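## Task

Scene 1: Tighten the screw that holds the cable lug (flat metal cable end) sitting behind the label Q3, leaving every other screw as it was. It counts as tight only when the motor turned it in and halted on its own, shown as stopped_at_torque=1 in a result. After that, do not turn or shift that screw again. If a screw was pushed in rather than turned, unscrew it completely and drive it in again. The torque limit starts at its minimum, where the motor may halt early, so raise it. Afterwards, release the screw and raise the screwdriver well clear above the head; skipping this costs points.

## Robot and tools

Robot: a single UR3e arm with a powered screwdriver instead of a gripper. The bit is a hex key inside a thin vacuum sleeve that can hold a screw. The tool point (end_effector_position) is the key's tip when unloaded; the key lies along the tool point's +z axis and can be pressed back 12 mm. A flat block reaches about 9 cm out from the last joint's axis toward the screwdriver's -y side and rotates with it, so watch its clearance.

Frames: the scene frame has its origin on the table top directly under the arm base, +z up, +y to the left when facing along +x. The base may be slightly tilted. Result poses (position in metres, quaternion wxyz, velocities in m/s and rad/s) are in the scene frame; the printed position grows less accurate at long reach. All commanded motion, however, is in the tool point's own axes.

execute_actions(actions): a list of up to 15 actions. Each action is a table of up to 15 rows; each row lasts one step of 1/30 s, and if fewer than 15 rows are given the last row is repeated to fill the 15 steps (0.5 s). A row is 9 numbers in [-1, 1]: dx, dy, dz, rx, ry, rz, spindle, torque_limit, sleeve_vacuum. The first six are an offset, not a pose: displacement from the tool point's measured pose at the start of that action (for a call's first action, the last pose reported in this scene), expressed in tool axes. Every row is measured from that same start, not from the row before. Scale: 1.0 equals 0.6 m of translation or 180 degrees; rx, ry, rz form one rotation vector. If stiffness control is permitted, 6 extra numbers in [0, 1] may follow, one gain scale per joint in Joint positions order, persisting until changed. An empty list just returns state and images.

Spindle: +1 is 500 rpm clockwise (drives in), -1 the same speed reversed; 0.5 s spin-up. The value persists across actions and replies, and the arm does not track the screw meanwhile, so finish actions with spindle 0. torque_limit maps linearly from 0.3 N m at -1 to 1.2 N m at +1 and persists. sleeve_vacuum above 0.01 holds a screw; anything else releases it; it persists.

move(target, speed, stop_force, blocking): target is one row of the same layout, an offset in tool axes from the pose in the latest result that shows one. Path is straight, 0.5 to 10 s long (longer ones stop short). speed 0.002 to 0.5 m/s (default 0.25); turning is capped at twice that in rad/s. The arm lags and may overshoot speed, especially near full stretch; it does not avoid obstacles. stop_force (5 to 24 N, only after 0.2 s of scene time) ends the path when the push against the motion rises by that much over two steps, then backs off two steps; use it only with very slow, non-rotating approaches, and omit it when pulling away from a contact. blocking=false returns after 0.5 s (not allowed with stop_force); poll with wait(0) or call stop before issuing more commands. The result adds a move: line: done, contact, held, off_target, moving or fault, plus limits (paced = pose clipped; held = some steps blocked) and the distance to target.

wait(seconds 0 to 10) lets time run holding the last command. stop brakes a running move (the tool keeps spinning). zoom_image(camera, region [x0, y0, x1, y1] in pixels, at most 504x504) enlarges part of the last image. read_manual(section "licences") only returns licence text. finished_scene(scene 1 or 2) ends a scene irreversibly and reports the next task.

Control behaviour: each step the command is clipped to within 100 mm and 16 degrees of the measured pose; position wins over orientation when both cannot be met; motion trails commands by about 0.17 s. Hand target shows the current goal; a pose unreachable line means the clearance check altered or blocked it. Joint limits: pan ±3.142, elbow 0 to 3.142, others ±6.283 rad.

Screwing procedure: put the tip on the screw axis 2 mm below the head top, turn slowly with spindle between -0.2 and 0.2 (negative seats the key without advancing, positive drives), and advance along tool +z by 0.7 mm per turn. The motor halts at 95% of the torque limit, then stopped_at_torque reads 1 and a new positive spindle needs 0.5 s at 0 or below first. Raise torque_limit so the stop means the head is seated, not an early stall. Loosening never self-stops; if turns stops falling, raise torque_limit. screw_detected is 1 when sleeve_vacuum_kpa exceeds 30. turns is cumulative, positive clockwise. Then spindle 0, vacuum off, lift well clear.

Hazards: a joint reaching its load limit (pan and lift 50.2, elbow 26, wrists 8.37 N m) or 150 N external force causes a 10 s fault stop. The stiff arm can fault if targeted even slightly past a firm contact; approach slowly. Wrist force/torque is in tool axes, with offsets up to 3.5 N, noise up to 1.4 N, saturating near 30 N. Motors warn at 70 °C and brake at 85 °C. Avoid drops, slams, hard pushes and knocking anything off the table. Cameras: cam_head_left, cam_head_right, cam_high, cam_low, cam_wrist, all 504x504.

Each tool is called after ">>>" in YAML: its name, and indented under it one key for each argument.

## Session

>>> execute_actions:
  actions: []

Scene clock: 0.00 s.
end_effector_position=(+0.3115, +0.0798, +0.1345) sleeve_vacuum_kpa=0 screw_detected=0 stopped_at_torque=0 turns=0.00 end_effector_quat_wxyz=(-0.008, +0.716, +0.622, -0.317) end_effector_velocity=(+0.000, -0.000, +0.000) end_effector_angular_velocity=(-0.000, -0.000, +0.000)
Joint positions: [-0.577 -1.582  0.669 -0.658 -1.569 -0.574]
Joint velocities: [-0. -0.  0. -0.  0. -0.]
Wrist force (N, on the end effector, along its own x y z axes, offset not removed): no reading
Wrist torque (N m, same axes, about the end effector's origin, offset not removed): no reading
Hand target: +0.311, +0.080, +0.134; -0.008, +0.716, +0.622, -0.317
Joint stiffness scale: [1. 1. 1. 1. 1. 1.]

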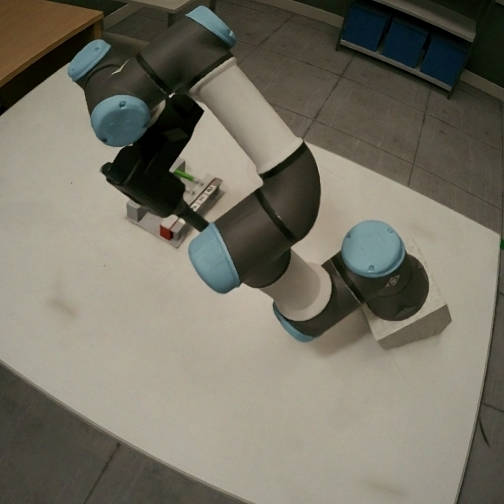

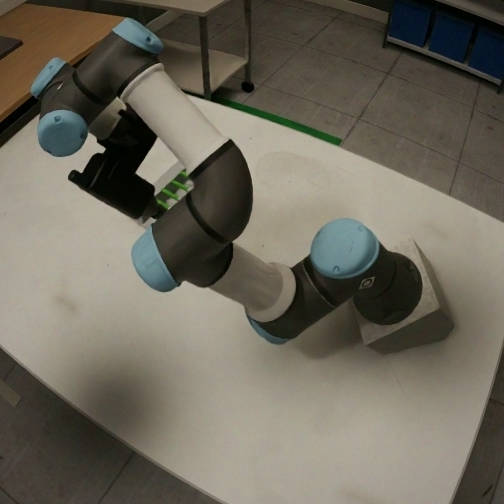

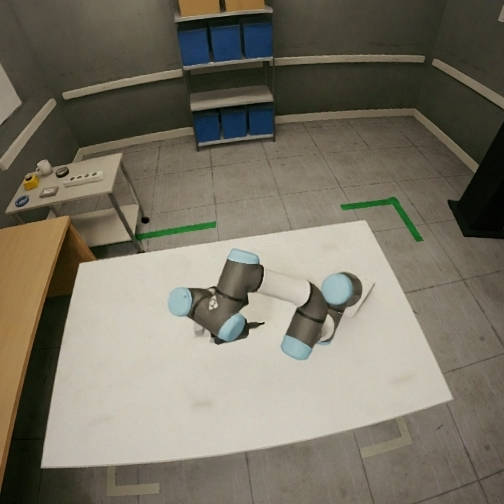

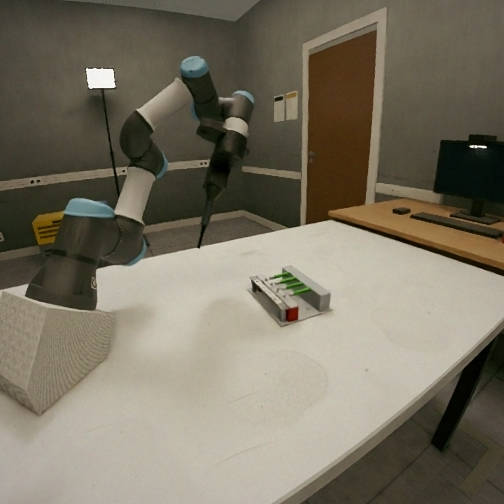

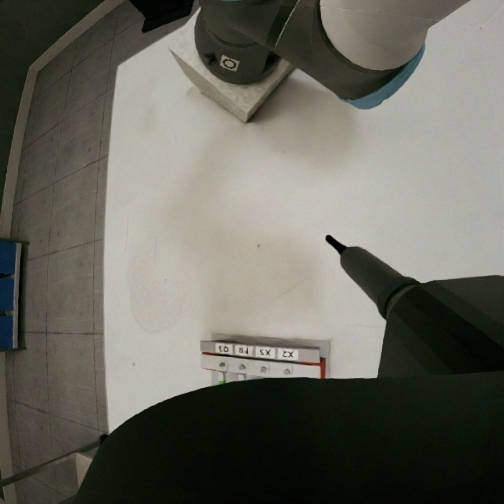

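>>> move:
  target: [-0.222,0.233,0.042,-0.135,0.155,0,0,1,0]

Scene clock: 7.77 s.
end_effector_position=(+0.4197, -0.0813, +0.1167) sleeve_vacuum_kpa=0 screw_detected=0 stopped_at_torque=0 turns=0.00 end_effector_quat_wxyz=(-0.008, +0.758, +0.653, -0.000) end_effector_velocity=(+0.003, +0.001, +0.001) end_effector_angular_velocity=(+0.002, -0.006, +0.009)
Joint positions: [-1.223 -1.195  0.814 -0.84  -1.016 -1.316]
Joint velocities: [ 0.003  0.009 -0.018  0.009  0.008 -0.007]
Wrist force (N, on the end effector, along its own x y z axes, offset not removed): [1.8 1.4 1.0]
Wrist torque (N m, same axes, about the end effector's origin, offset not removed): [0.31 -0.41 0.05]
Hand target: +0.421, -0.081, +0.117; -0.008, +0.756, +0.654, +0.001
Off the commanded pose: 0.001 m, 0 deg.
Joint stiffness scale: [1. 1. 1. 1. 1. 1.]
move: done

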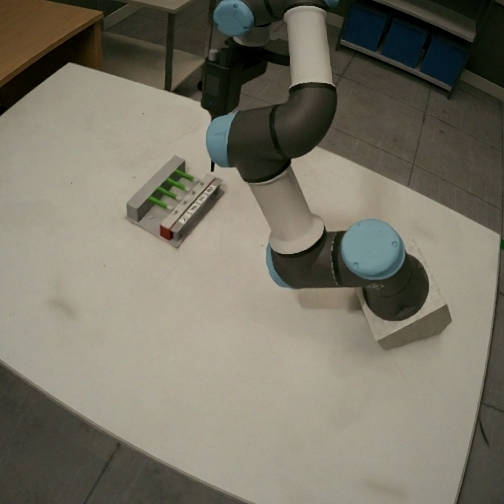

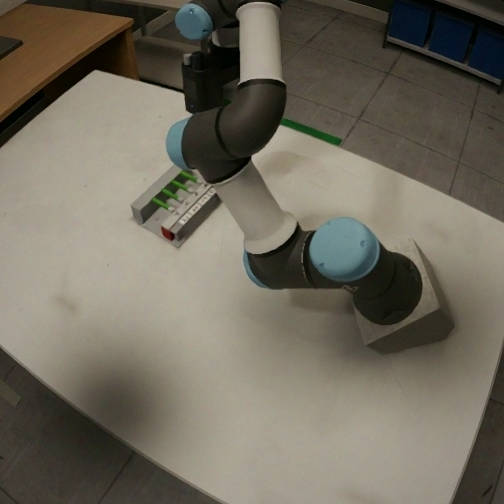

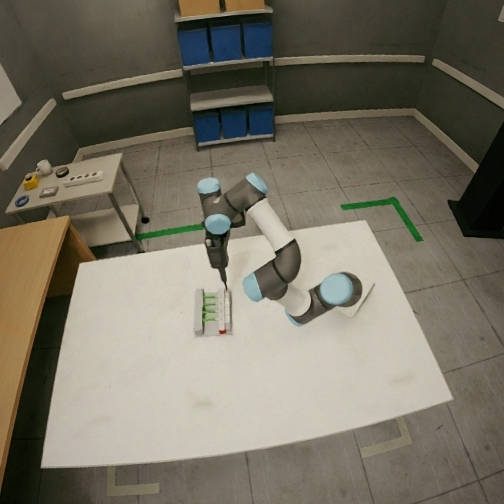

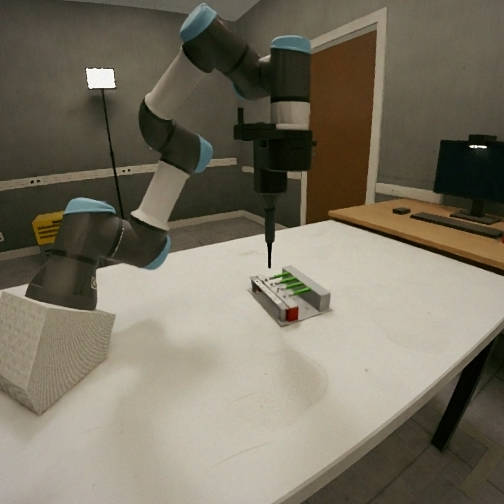

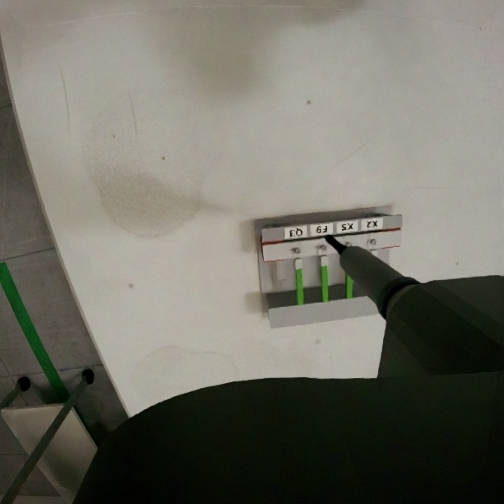

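>>> move:
  target: [-0.025,0.068,0.09,-0.004,-0.0033,0,0,1,0]
  speed: 0.1

>>> zoom_image:
  camera: "cam_wrist"
  region: [270,180,390,300]

>>> zoom_image:
  camera: "cam_low"
  region: [240,240,340,340]

Scene clock: 12.87 s.
end_effector_position=(+0.4564, -0.1016, +0.0627) sleeve_vacuum_kpa=0 screw_detected=0 stopped_at_torque=0 turns=0.00 end_effector_quat_wxyz=(-0.000, +0.757, +0.653, -0.001) end_effector_velocity=(+0.002, -0.004, -0.001) end_effector_angular_velocity=(-0.008, -0.004, -0.003)
Joint positions: [-1.082 -1.111  0.894 -1.109 -0.968 -1.148]
Joint velocities: [ 0.     0.001  0.007 -0.019  0.002  0.009]
Wrist force (N, on the end effector, along its own x y z axes, offset not removed): [0.9 0.7 1.4]
Wrist torque (N m, same axes, about the end effector's origin, offset not removed): [0.16 -0.09 -0.04]
Hand target: +0.457, -0.101, +0.062; +0.000, +0.758, +0.653, -0.000
Off the commanded pose: 0.001 m, 0 deg.
Joint stiffness scale: [1. 1. 1. 1. 1. 1.]
move: done

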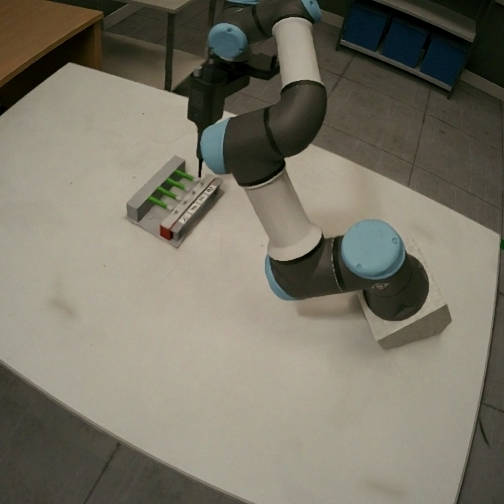

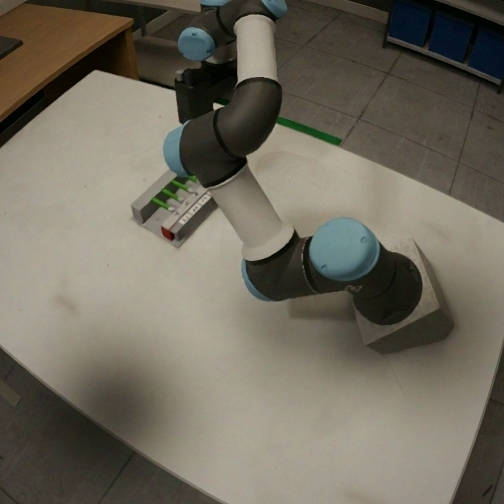

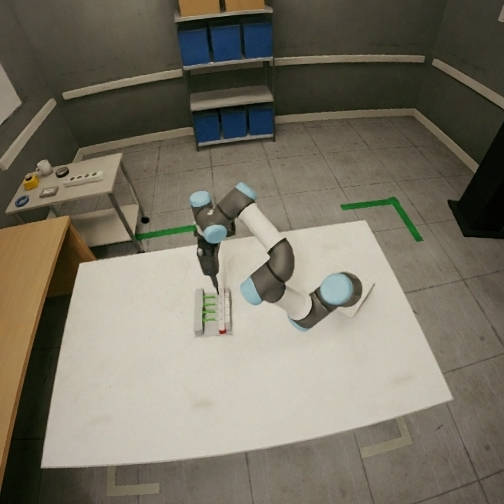

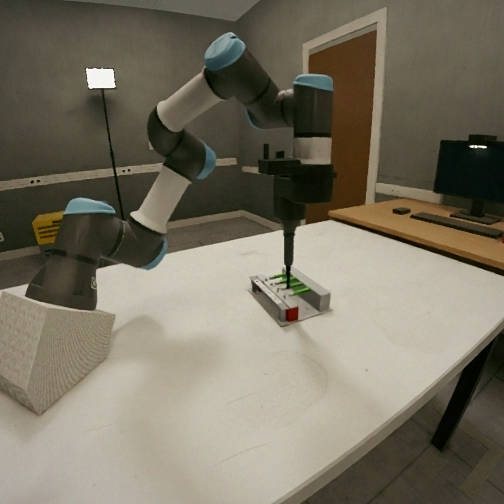

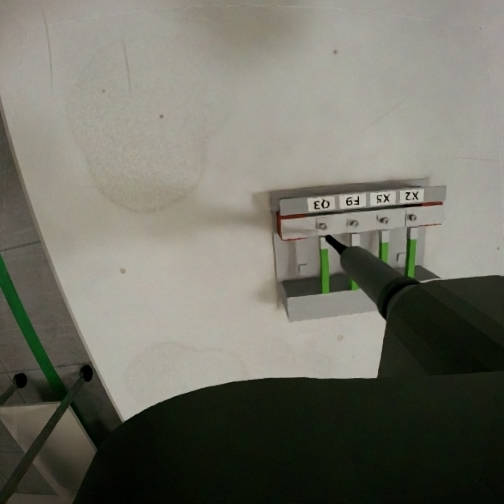

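Region (270, 180, 390, 300) of cam_wrist's 504x504 image, scaled by 4.200, with more detail than that image has.

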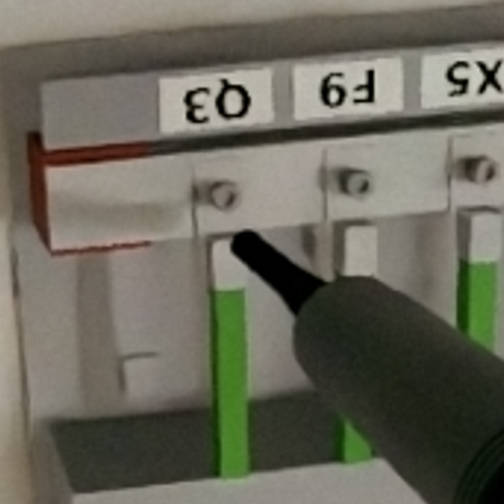

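Region (240, 240, 340, 340) of cam_low's 504x504 image, scaled by 5.040, with more detail than that image has.

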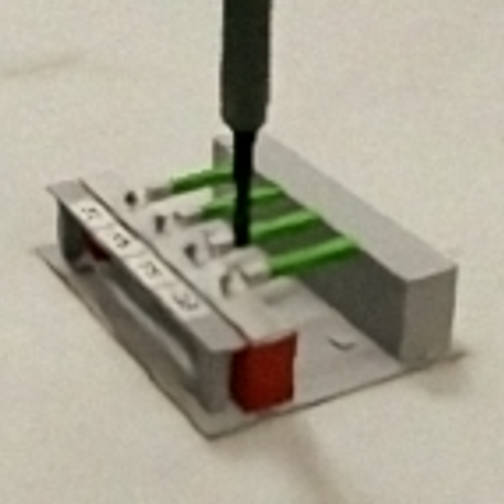

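>>> move:
  target: [0.0035,-0.01,0.01,0,0,0,0,1,0]
  speed: 0.03

>>> zoom_image:
  camera: "cam_wrist"
  region: [270,180,390,300]

>>> zoom_image:
  camera: "cam_low"
  region: [240,240,340,340]

>>> zoom_image:
  camera: "cam_head_left"
  region: [150,140,250,240]

Scene clock: 19.47 s.
end_effector_position=(+0.4515, -0.0980, +0.0571) sleeve_vacuum_kpa=0 screw_detected=0 stopped_at_torque=0 turns=0.00 end_effector_quat_wxyz=(-0.001, +0.758, +0.653, -0.000) end_effector_velocity=(-0.002, -0.001, -0.003) end_effector_angular_velocity=(-0.006, -0.001, +0.005)
Joint positions: [-1.082 -1.145  0.971 -1.15  -0.968 -1.147]
Joint velocities: [ 0.    -0.016  0.036 -0.028 -0.001 -0.001]
Wrist force (N, on the end effector, along its own x y z axes, offset not removed): [1.4 2.0 0.6]
Wrist torque (N m, same axes, about the end effector's origin, offset not removed): [0.49 -0.37 -0.17]
Hand target: +0.451, -0.099, +0.057; -0.000, +0.757, +0.653, -0.001
Off the commanded pose: 0.001 m, 0 deg.
Joint stiffness scale: [1. 1. 1. 1. 1. 1.]
move: done

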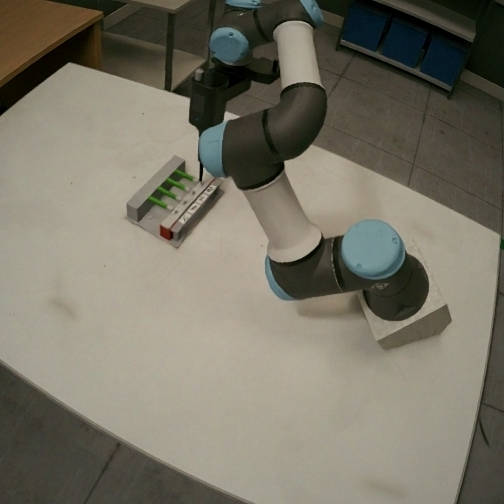

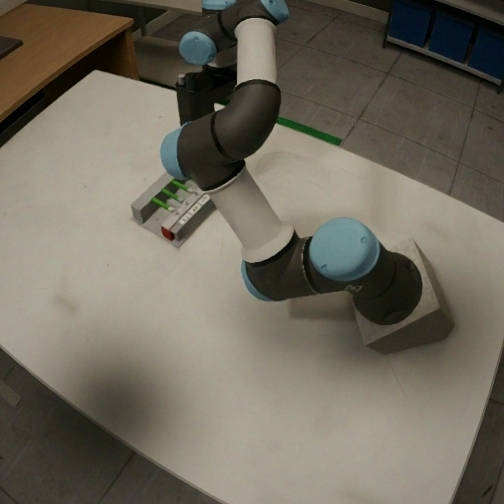

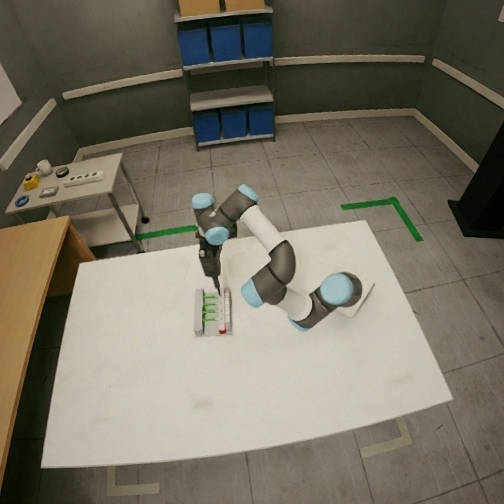

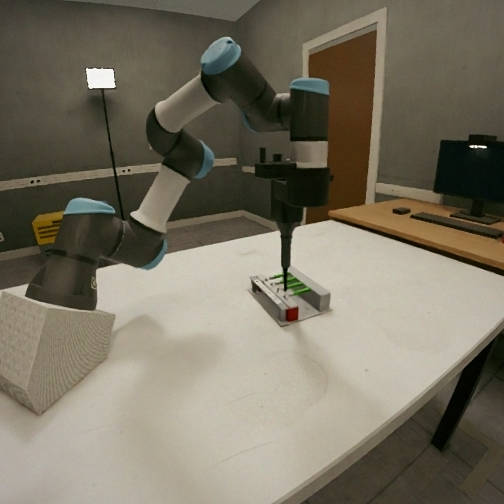

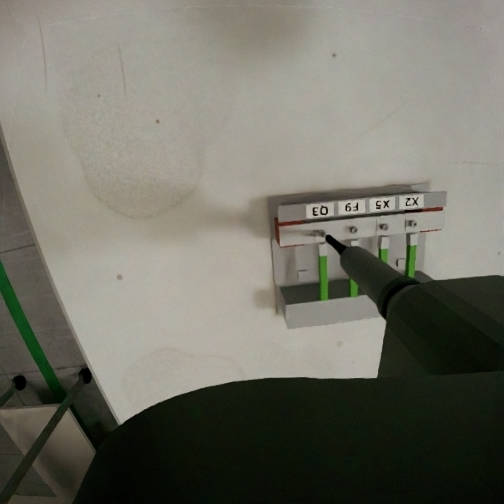

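Region (270, 180, 390, 300) of cam_wrist's 504x504 image, scaled by 4.200, with more detail than that image has.

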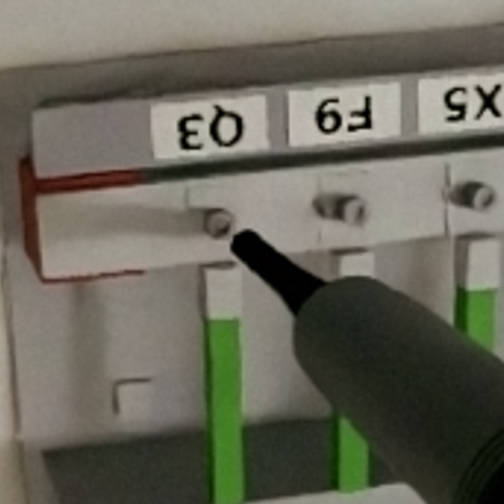

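Region (240, 240, 340, 340) of cam_low's 504x504 image, scaled by 5.040, with more detail than that image has.

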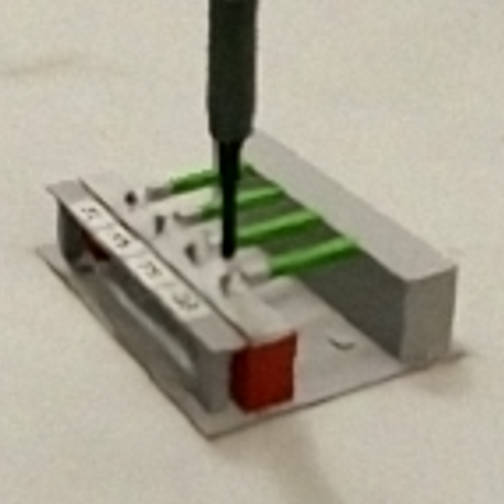

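Region (150, 140, 250, 240) of cam_head_left's 504x504 image, scaled by 5.040, with more detail than that image has.

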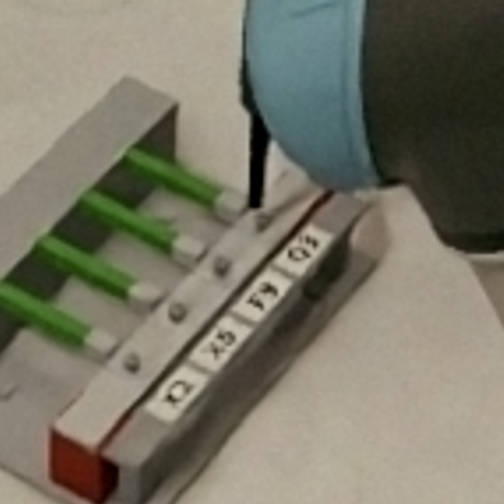

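>>> move:
  target: [-0.005,-0.0035,0.006,0,0,0,0,1,0]
  speed: 0.01

>>> zoom_image:
  camera: "cam_wrist"
  region: [270,180,390,300]

>>> zoom_image:
  camera: "cam_low"
  region: [240,240,340,340]

>>> zoom_image:
  camera: "cam_head_left"
  region: [150,140,250,240]

Scene clock: 23.50 s.
end_effector_position=(+0.4498, -0.0997, +0.0542) sleeve_vacuum_kpa=0 screw_detected=0 stopped_at_torque=0 turns=0.00 end_effector_quat_wxyz=(-0.001, +0.758, +0.653, -0.000) end_effector_velocity=(-0.002, -0.002, -0.003) end_effector_angular_velocity=(-0.000, -0.000, -0.001)
Joint positions: [-1.082 -1.147  0.992 -1.169 -0.968 -1.147]
Joint velocities: [-0.001  0.     0.019 -0.019  0.     0.   ]
Wrist force (N, on the end effector, along its own x y z axes, offset not removed): [0.8 0.5 2.9]
Wrist torque (N m, same axes, about the end effector's origin, offset not removed): [0.14 -0.03 -0.09]
Hand target: +0.449, -0.101, +0.054; -0.001, +0.758, +0.653, -0.000
Off the commanded pose: 0.001 m, 0 deg.
Joint stiffness scale: [1. 1. 1. 1. 1. 1.]
move: done

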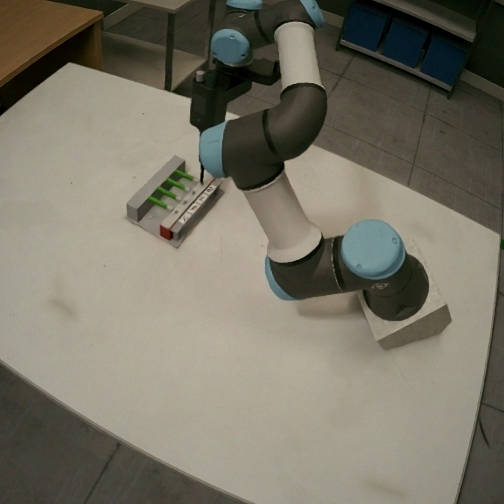

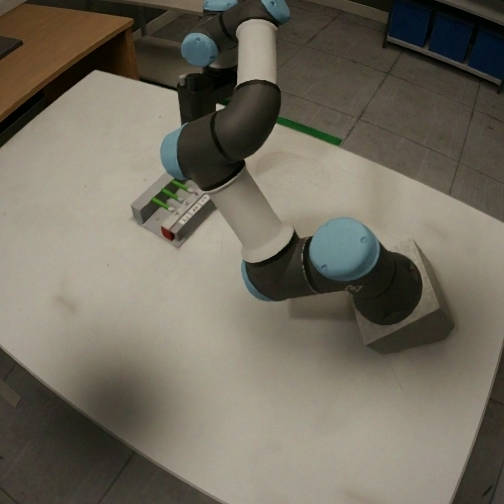

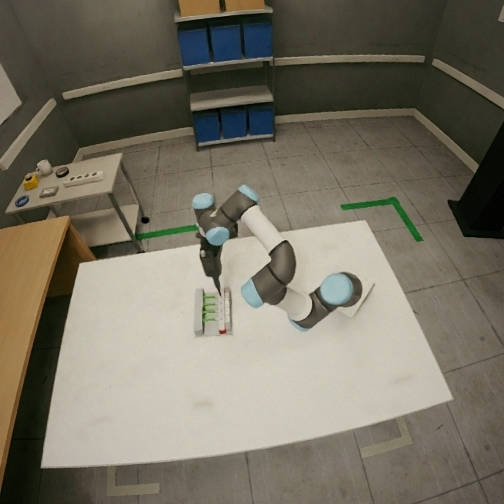

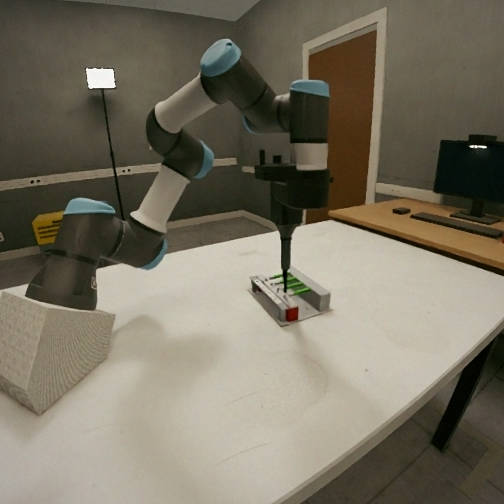

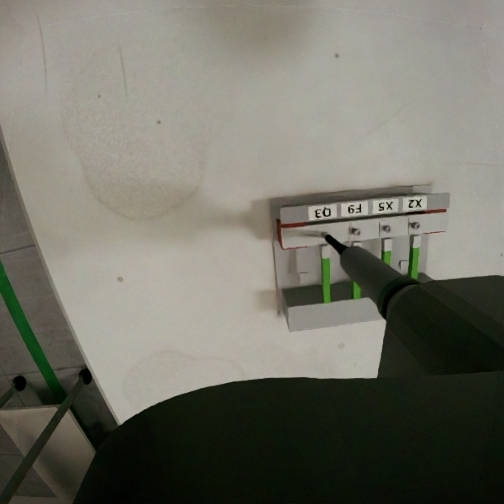

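Region (270, 180, 390, 300) of cam_wrist's 504x504 image, scaled by 4.200, with more detail than that image has.

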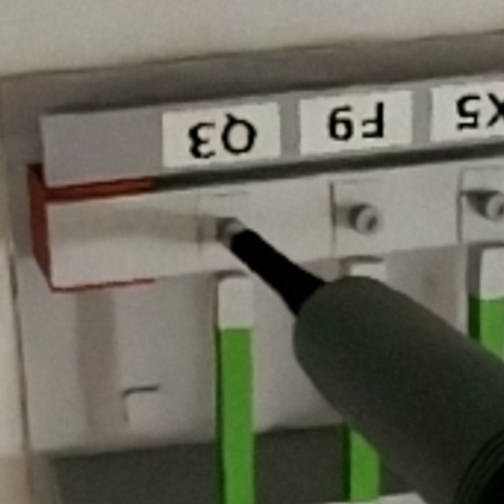

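Region (240, 240, 340, 340) of cam_low's 504x504 image, scaled by 5.040, with more detail than that image has.

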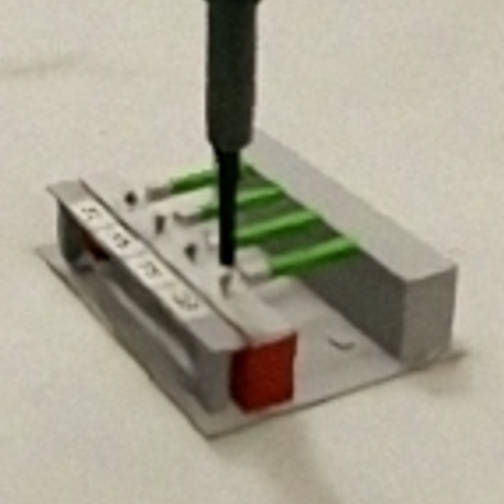

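Region (150, 140, 250, 240) of cam_head_left's 504x504 image, scaled by 5.040, with more detail than that image has.

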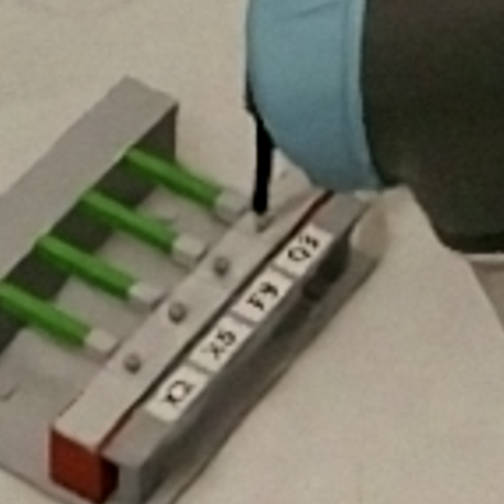

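Try descending with rotation, vacuum as detector.

>>> move:
  target: [-0.002,-0.0015,0.011,0,0,0,0.2,1,1]
  speed: 0.003

>>> zoom_image:
  camera: "cam_low"
  region: [240,240,340,340]

>>> zoom_image:
  camera: "cam_head_left"
  region: [150,140,250,240]

Scene clock: 29.63 s.
end_effector_position=(+0.4488, -0.1010, +0.0488) sleeve_vacuum_kpa=14 screw_detected=0 stopped_at_torque=0 turns=3.83 end_effector_quat_wxyz=(-0.000, +0.757, +0.653, -0.000) end_effector_velocity=(+0.000, -0.000, -0.001) end_effector_angular_velocity=(+0.000, -0.001, -0.001)
Joint positions: [-1.077 -1.152  1.025 -1.202 -0.966 -1.141]
Joint velocities: [ 0.001 -0.001  0.008 -0.008  0.001  0.002]
Wrist force (N, on the end effector, along its own x y z axes, offset not removed): [2.9 -2.4 -3.1]
Wrist torque (N m, same axes, about the end effector's origin, offset not removed): [-0.65 -0.40 0.07]
Hand target: +0.449, -0.101, +0.048; -0.001, +0.758, +0.653, -0.000
Off the commanded pose: 0.001 m, 0 deg.
Joint stiffness scale: [1. 1. 1. 1. 1. 1.]
move: done

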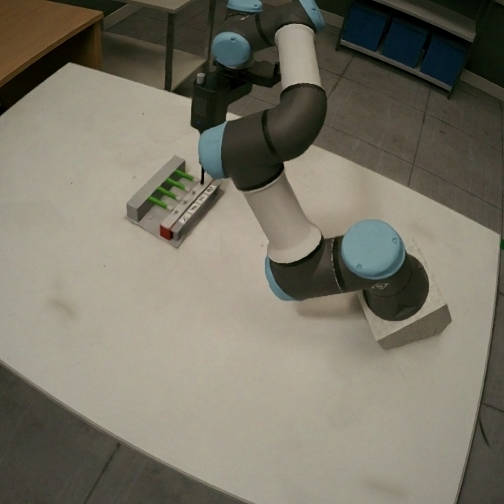

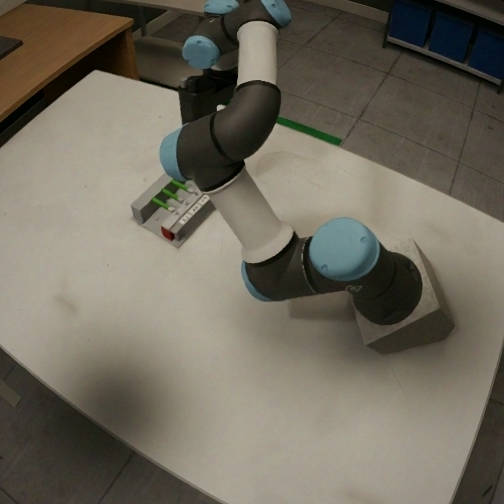

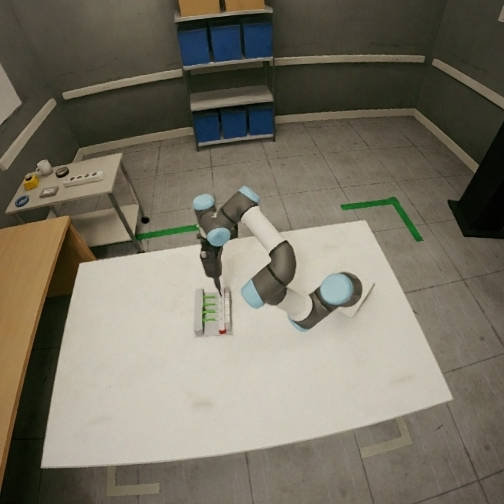

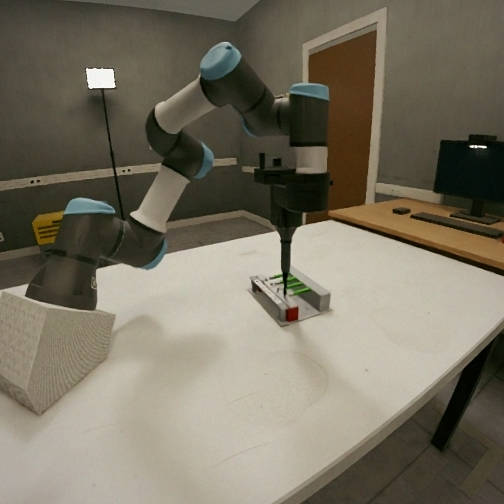

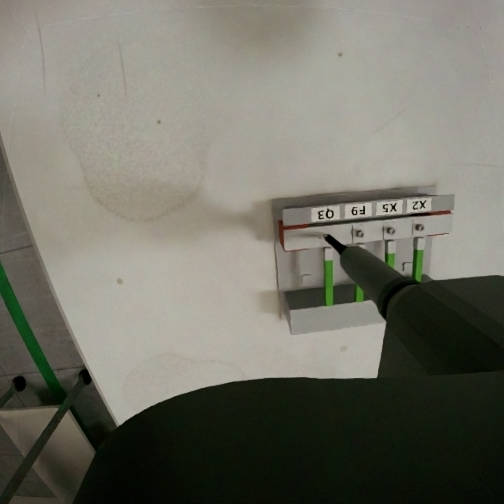

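Region (240, 240, 340, 340) of cam_low's 504x504 image, scaled by 5.040, with more detail than that image has.

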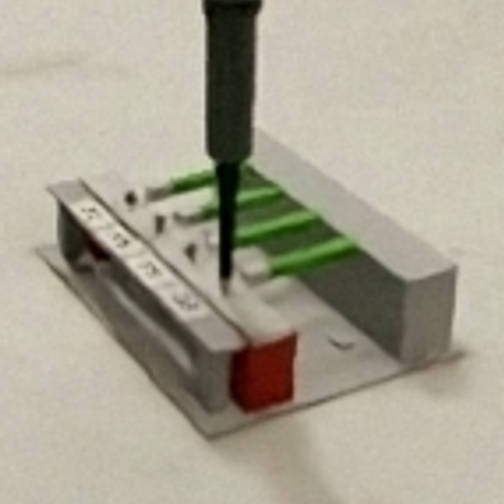

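Region (150, 140, 250, 240) of cam_head_left's 504x504 image, scaled by 5.040, with more detail than that image has.

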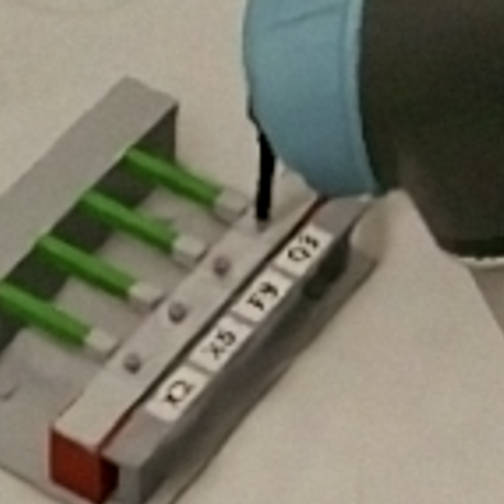

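>>> move:
  target: [0,0,0.008,0,0,0,0.2,1,1]
  speed: 0.002

>>> zoom_image:
  camera: "cam_wrist"
  region: [270,180,390,300]

Scene clock: 34.00 s.
end_effector_position=(+0.4489, -0.1009, +0.0451) sleeve_vacuum_kpa=32 screw_detected=1 stopped_at_torque=1 turns=9.49 end_effector_quat_wxyz=(+0.000, +0.757, +0.653, -0.000) end_effector_velocity=(-0.000, +0.000, -0.001) end_effector_angular_velocity=(+0.000, +0.001, -0.000)
Joint positions: [-1.072 -1.155  1.045 -1.223 -0.965 -1.136]
Joint velocities: [ 0.002 -0.001  0.006 -0.006 -0.     0.002]
Wrist force (N, on the end effector, along its own x y z axes, offset not removed): [3.1 -0.6 -1.4]
Wrist torque (N m, same axes, about the end effector's origin, offset not removed): [0.03 -0.19 0.05]
Hand target: +0.449, -0.101, +0.044; -0.000, +0.757, +0.653, -0.000
Off the commanded pose: 0.001 m, 0 deg.
Joint stiffness scale: [1. 1. 1. 1. 1. 1.]
move: done

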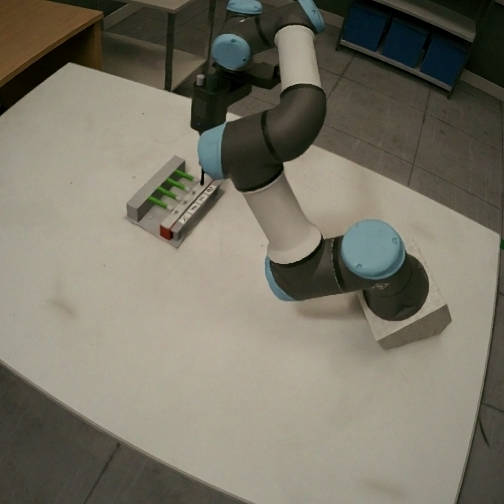

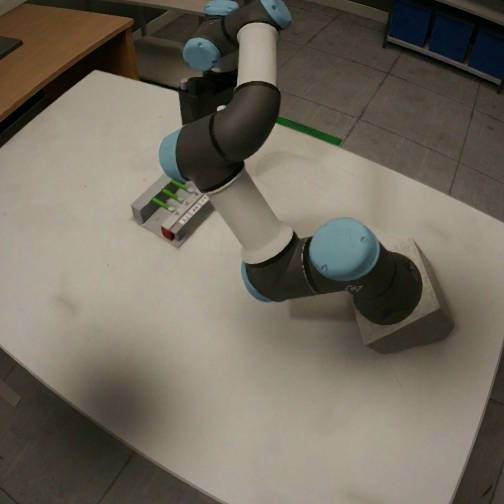

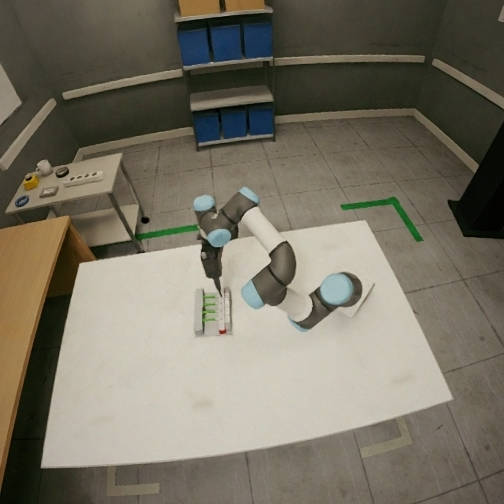

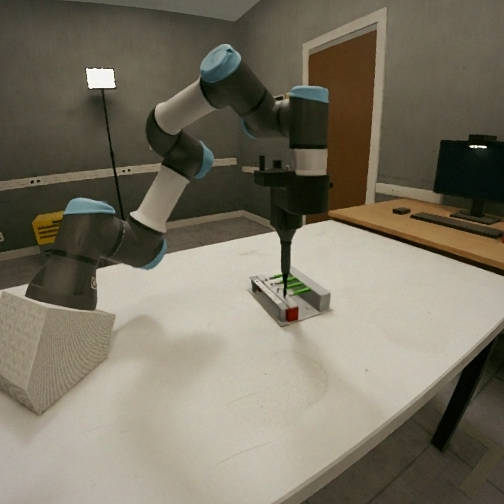

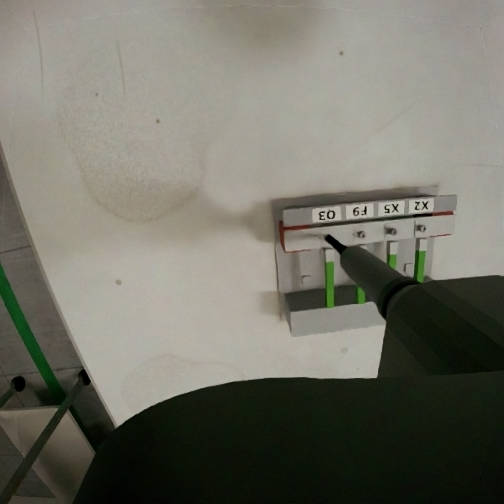

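Region (270, 180, 390, 300) of cam_wrist's 504x504 image, scaled by 4.200, with more detail than that image has.

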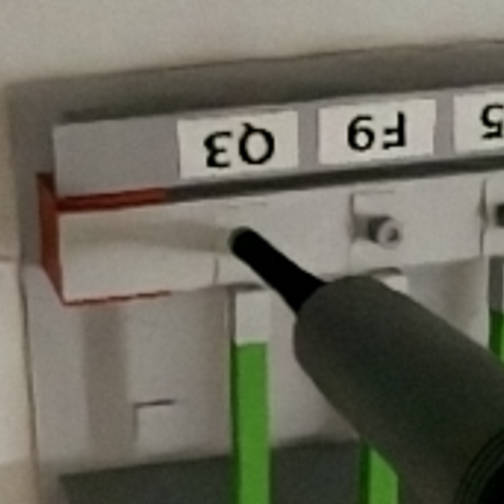

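>>> move:
  target: [0,0,-0.13,0,0,0,0,1,0]
  speed: 0.05

>>> zoom_image:
  camera: "cam_low"
  region: [240,240,340,340]

Scene clock: 37.60 s.
end_effector_position=(+0.4498, -0.1032, +0.1226) sleeve_vacuum_kpa=0 screw_detected=0 stopped_at_torque=1 turns=9.49 end_effector_quat_wxyz=(+0.005, +0.758, +0.653, +0.000) end_effector_velocity=(-0.001, +0.004, +0.003) end_effector_angular_velocity=(+0.023, +0.018, -0.001)
Joint positions: [-1.186 -1.014  0.492 -0.747 -0.99  -1.261]
Joint velocities: [ 0.008  0.073 -0.145  0.097 -0.011 -0.006]
Wrist force (N, on the end effector, along its own x y z axes, offset not removed): [1.4 1.2 3.1]
Wrist torque (N m, same axes, about the end effector's origin, offset not removed): [0.24 -0.20 -0.12]
Hand target: +0.449, -0.101, +0.123; +0.001, +0.757, +0.653, -0.000
Off the commanded pose: 0.003 m, 1 deg.
Joint stiffness scale: [1. 1. 1. 1. 1. 1.]
move: done

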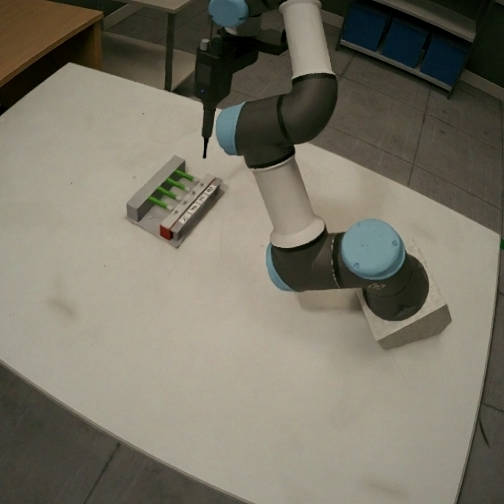

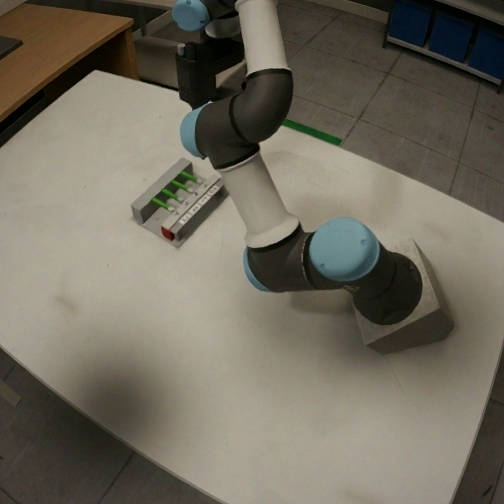

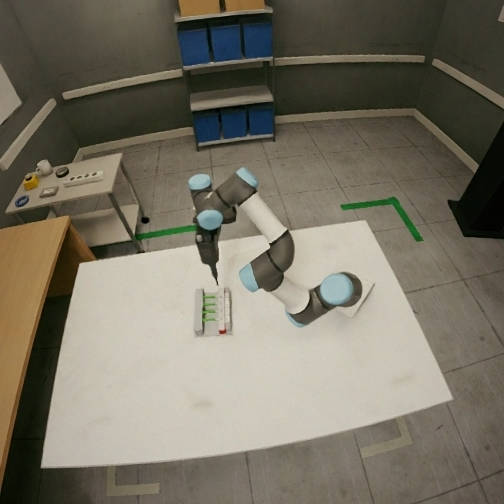

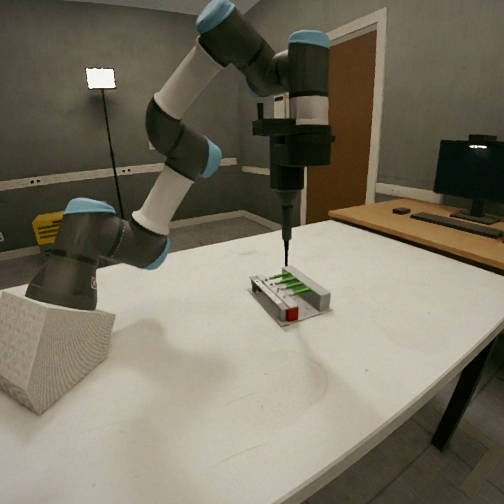

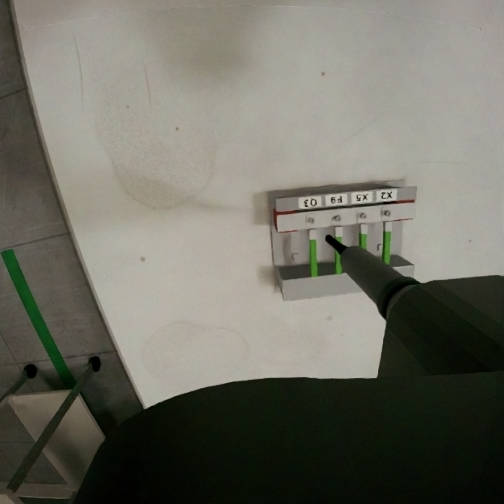

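Region (240, 240, 340, 340) of cam_low's 504x504 image, scaled by 5.040, with more detail than that image has.

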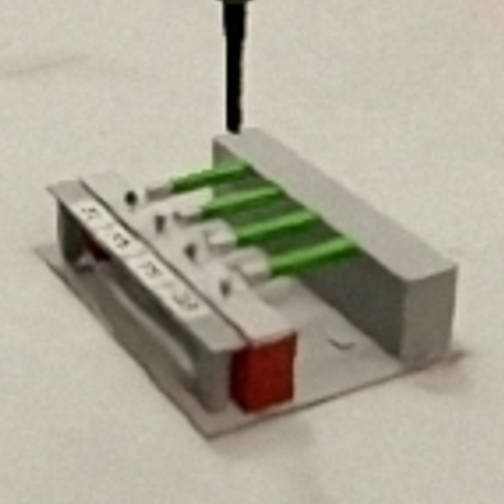

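>>> finished_scene:
  scene: 1

The scene is finished: the task was done.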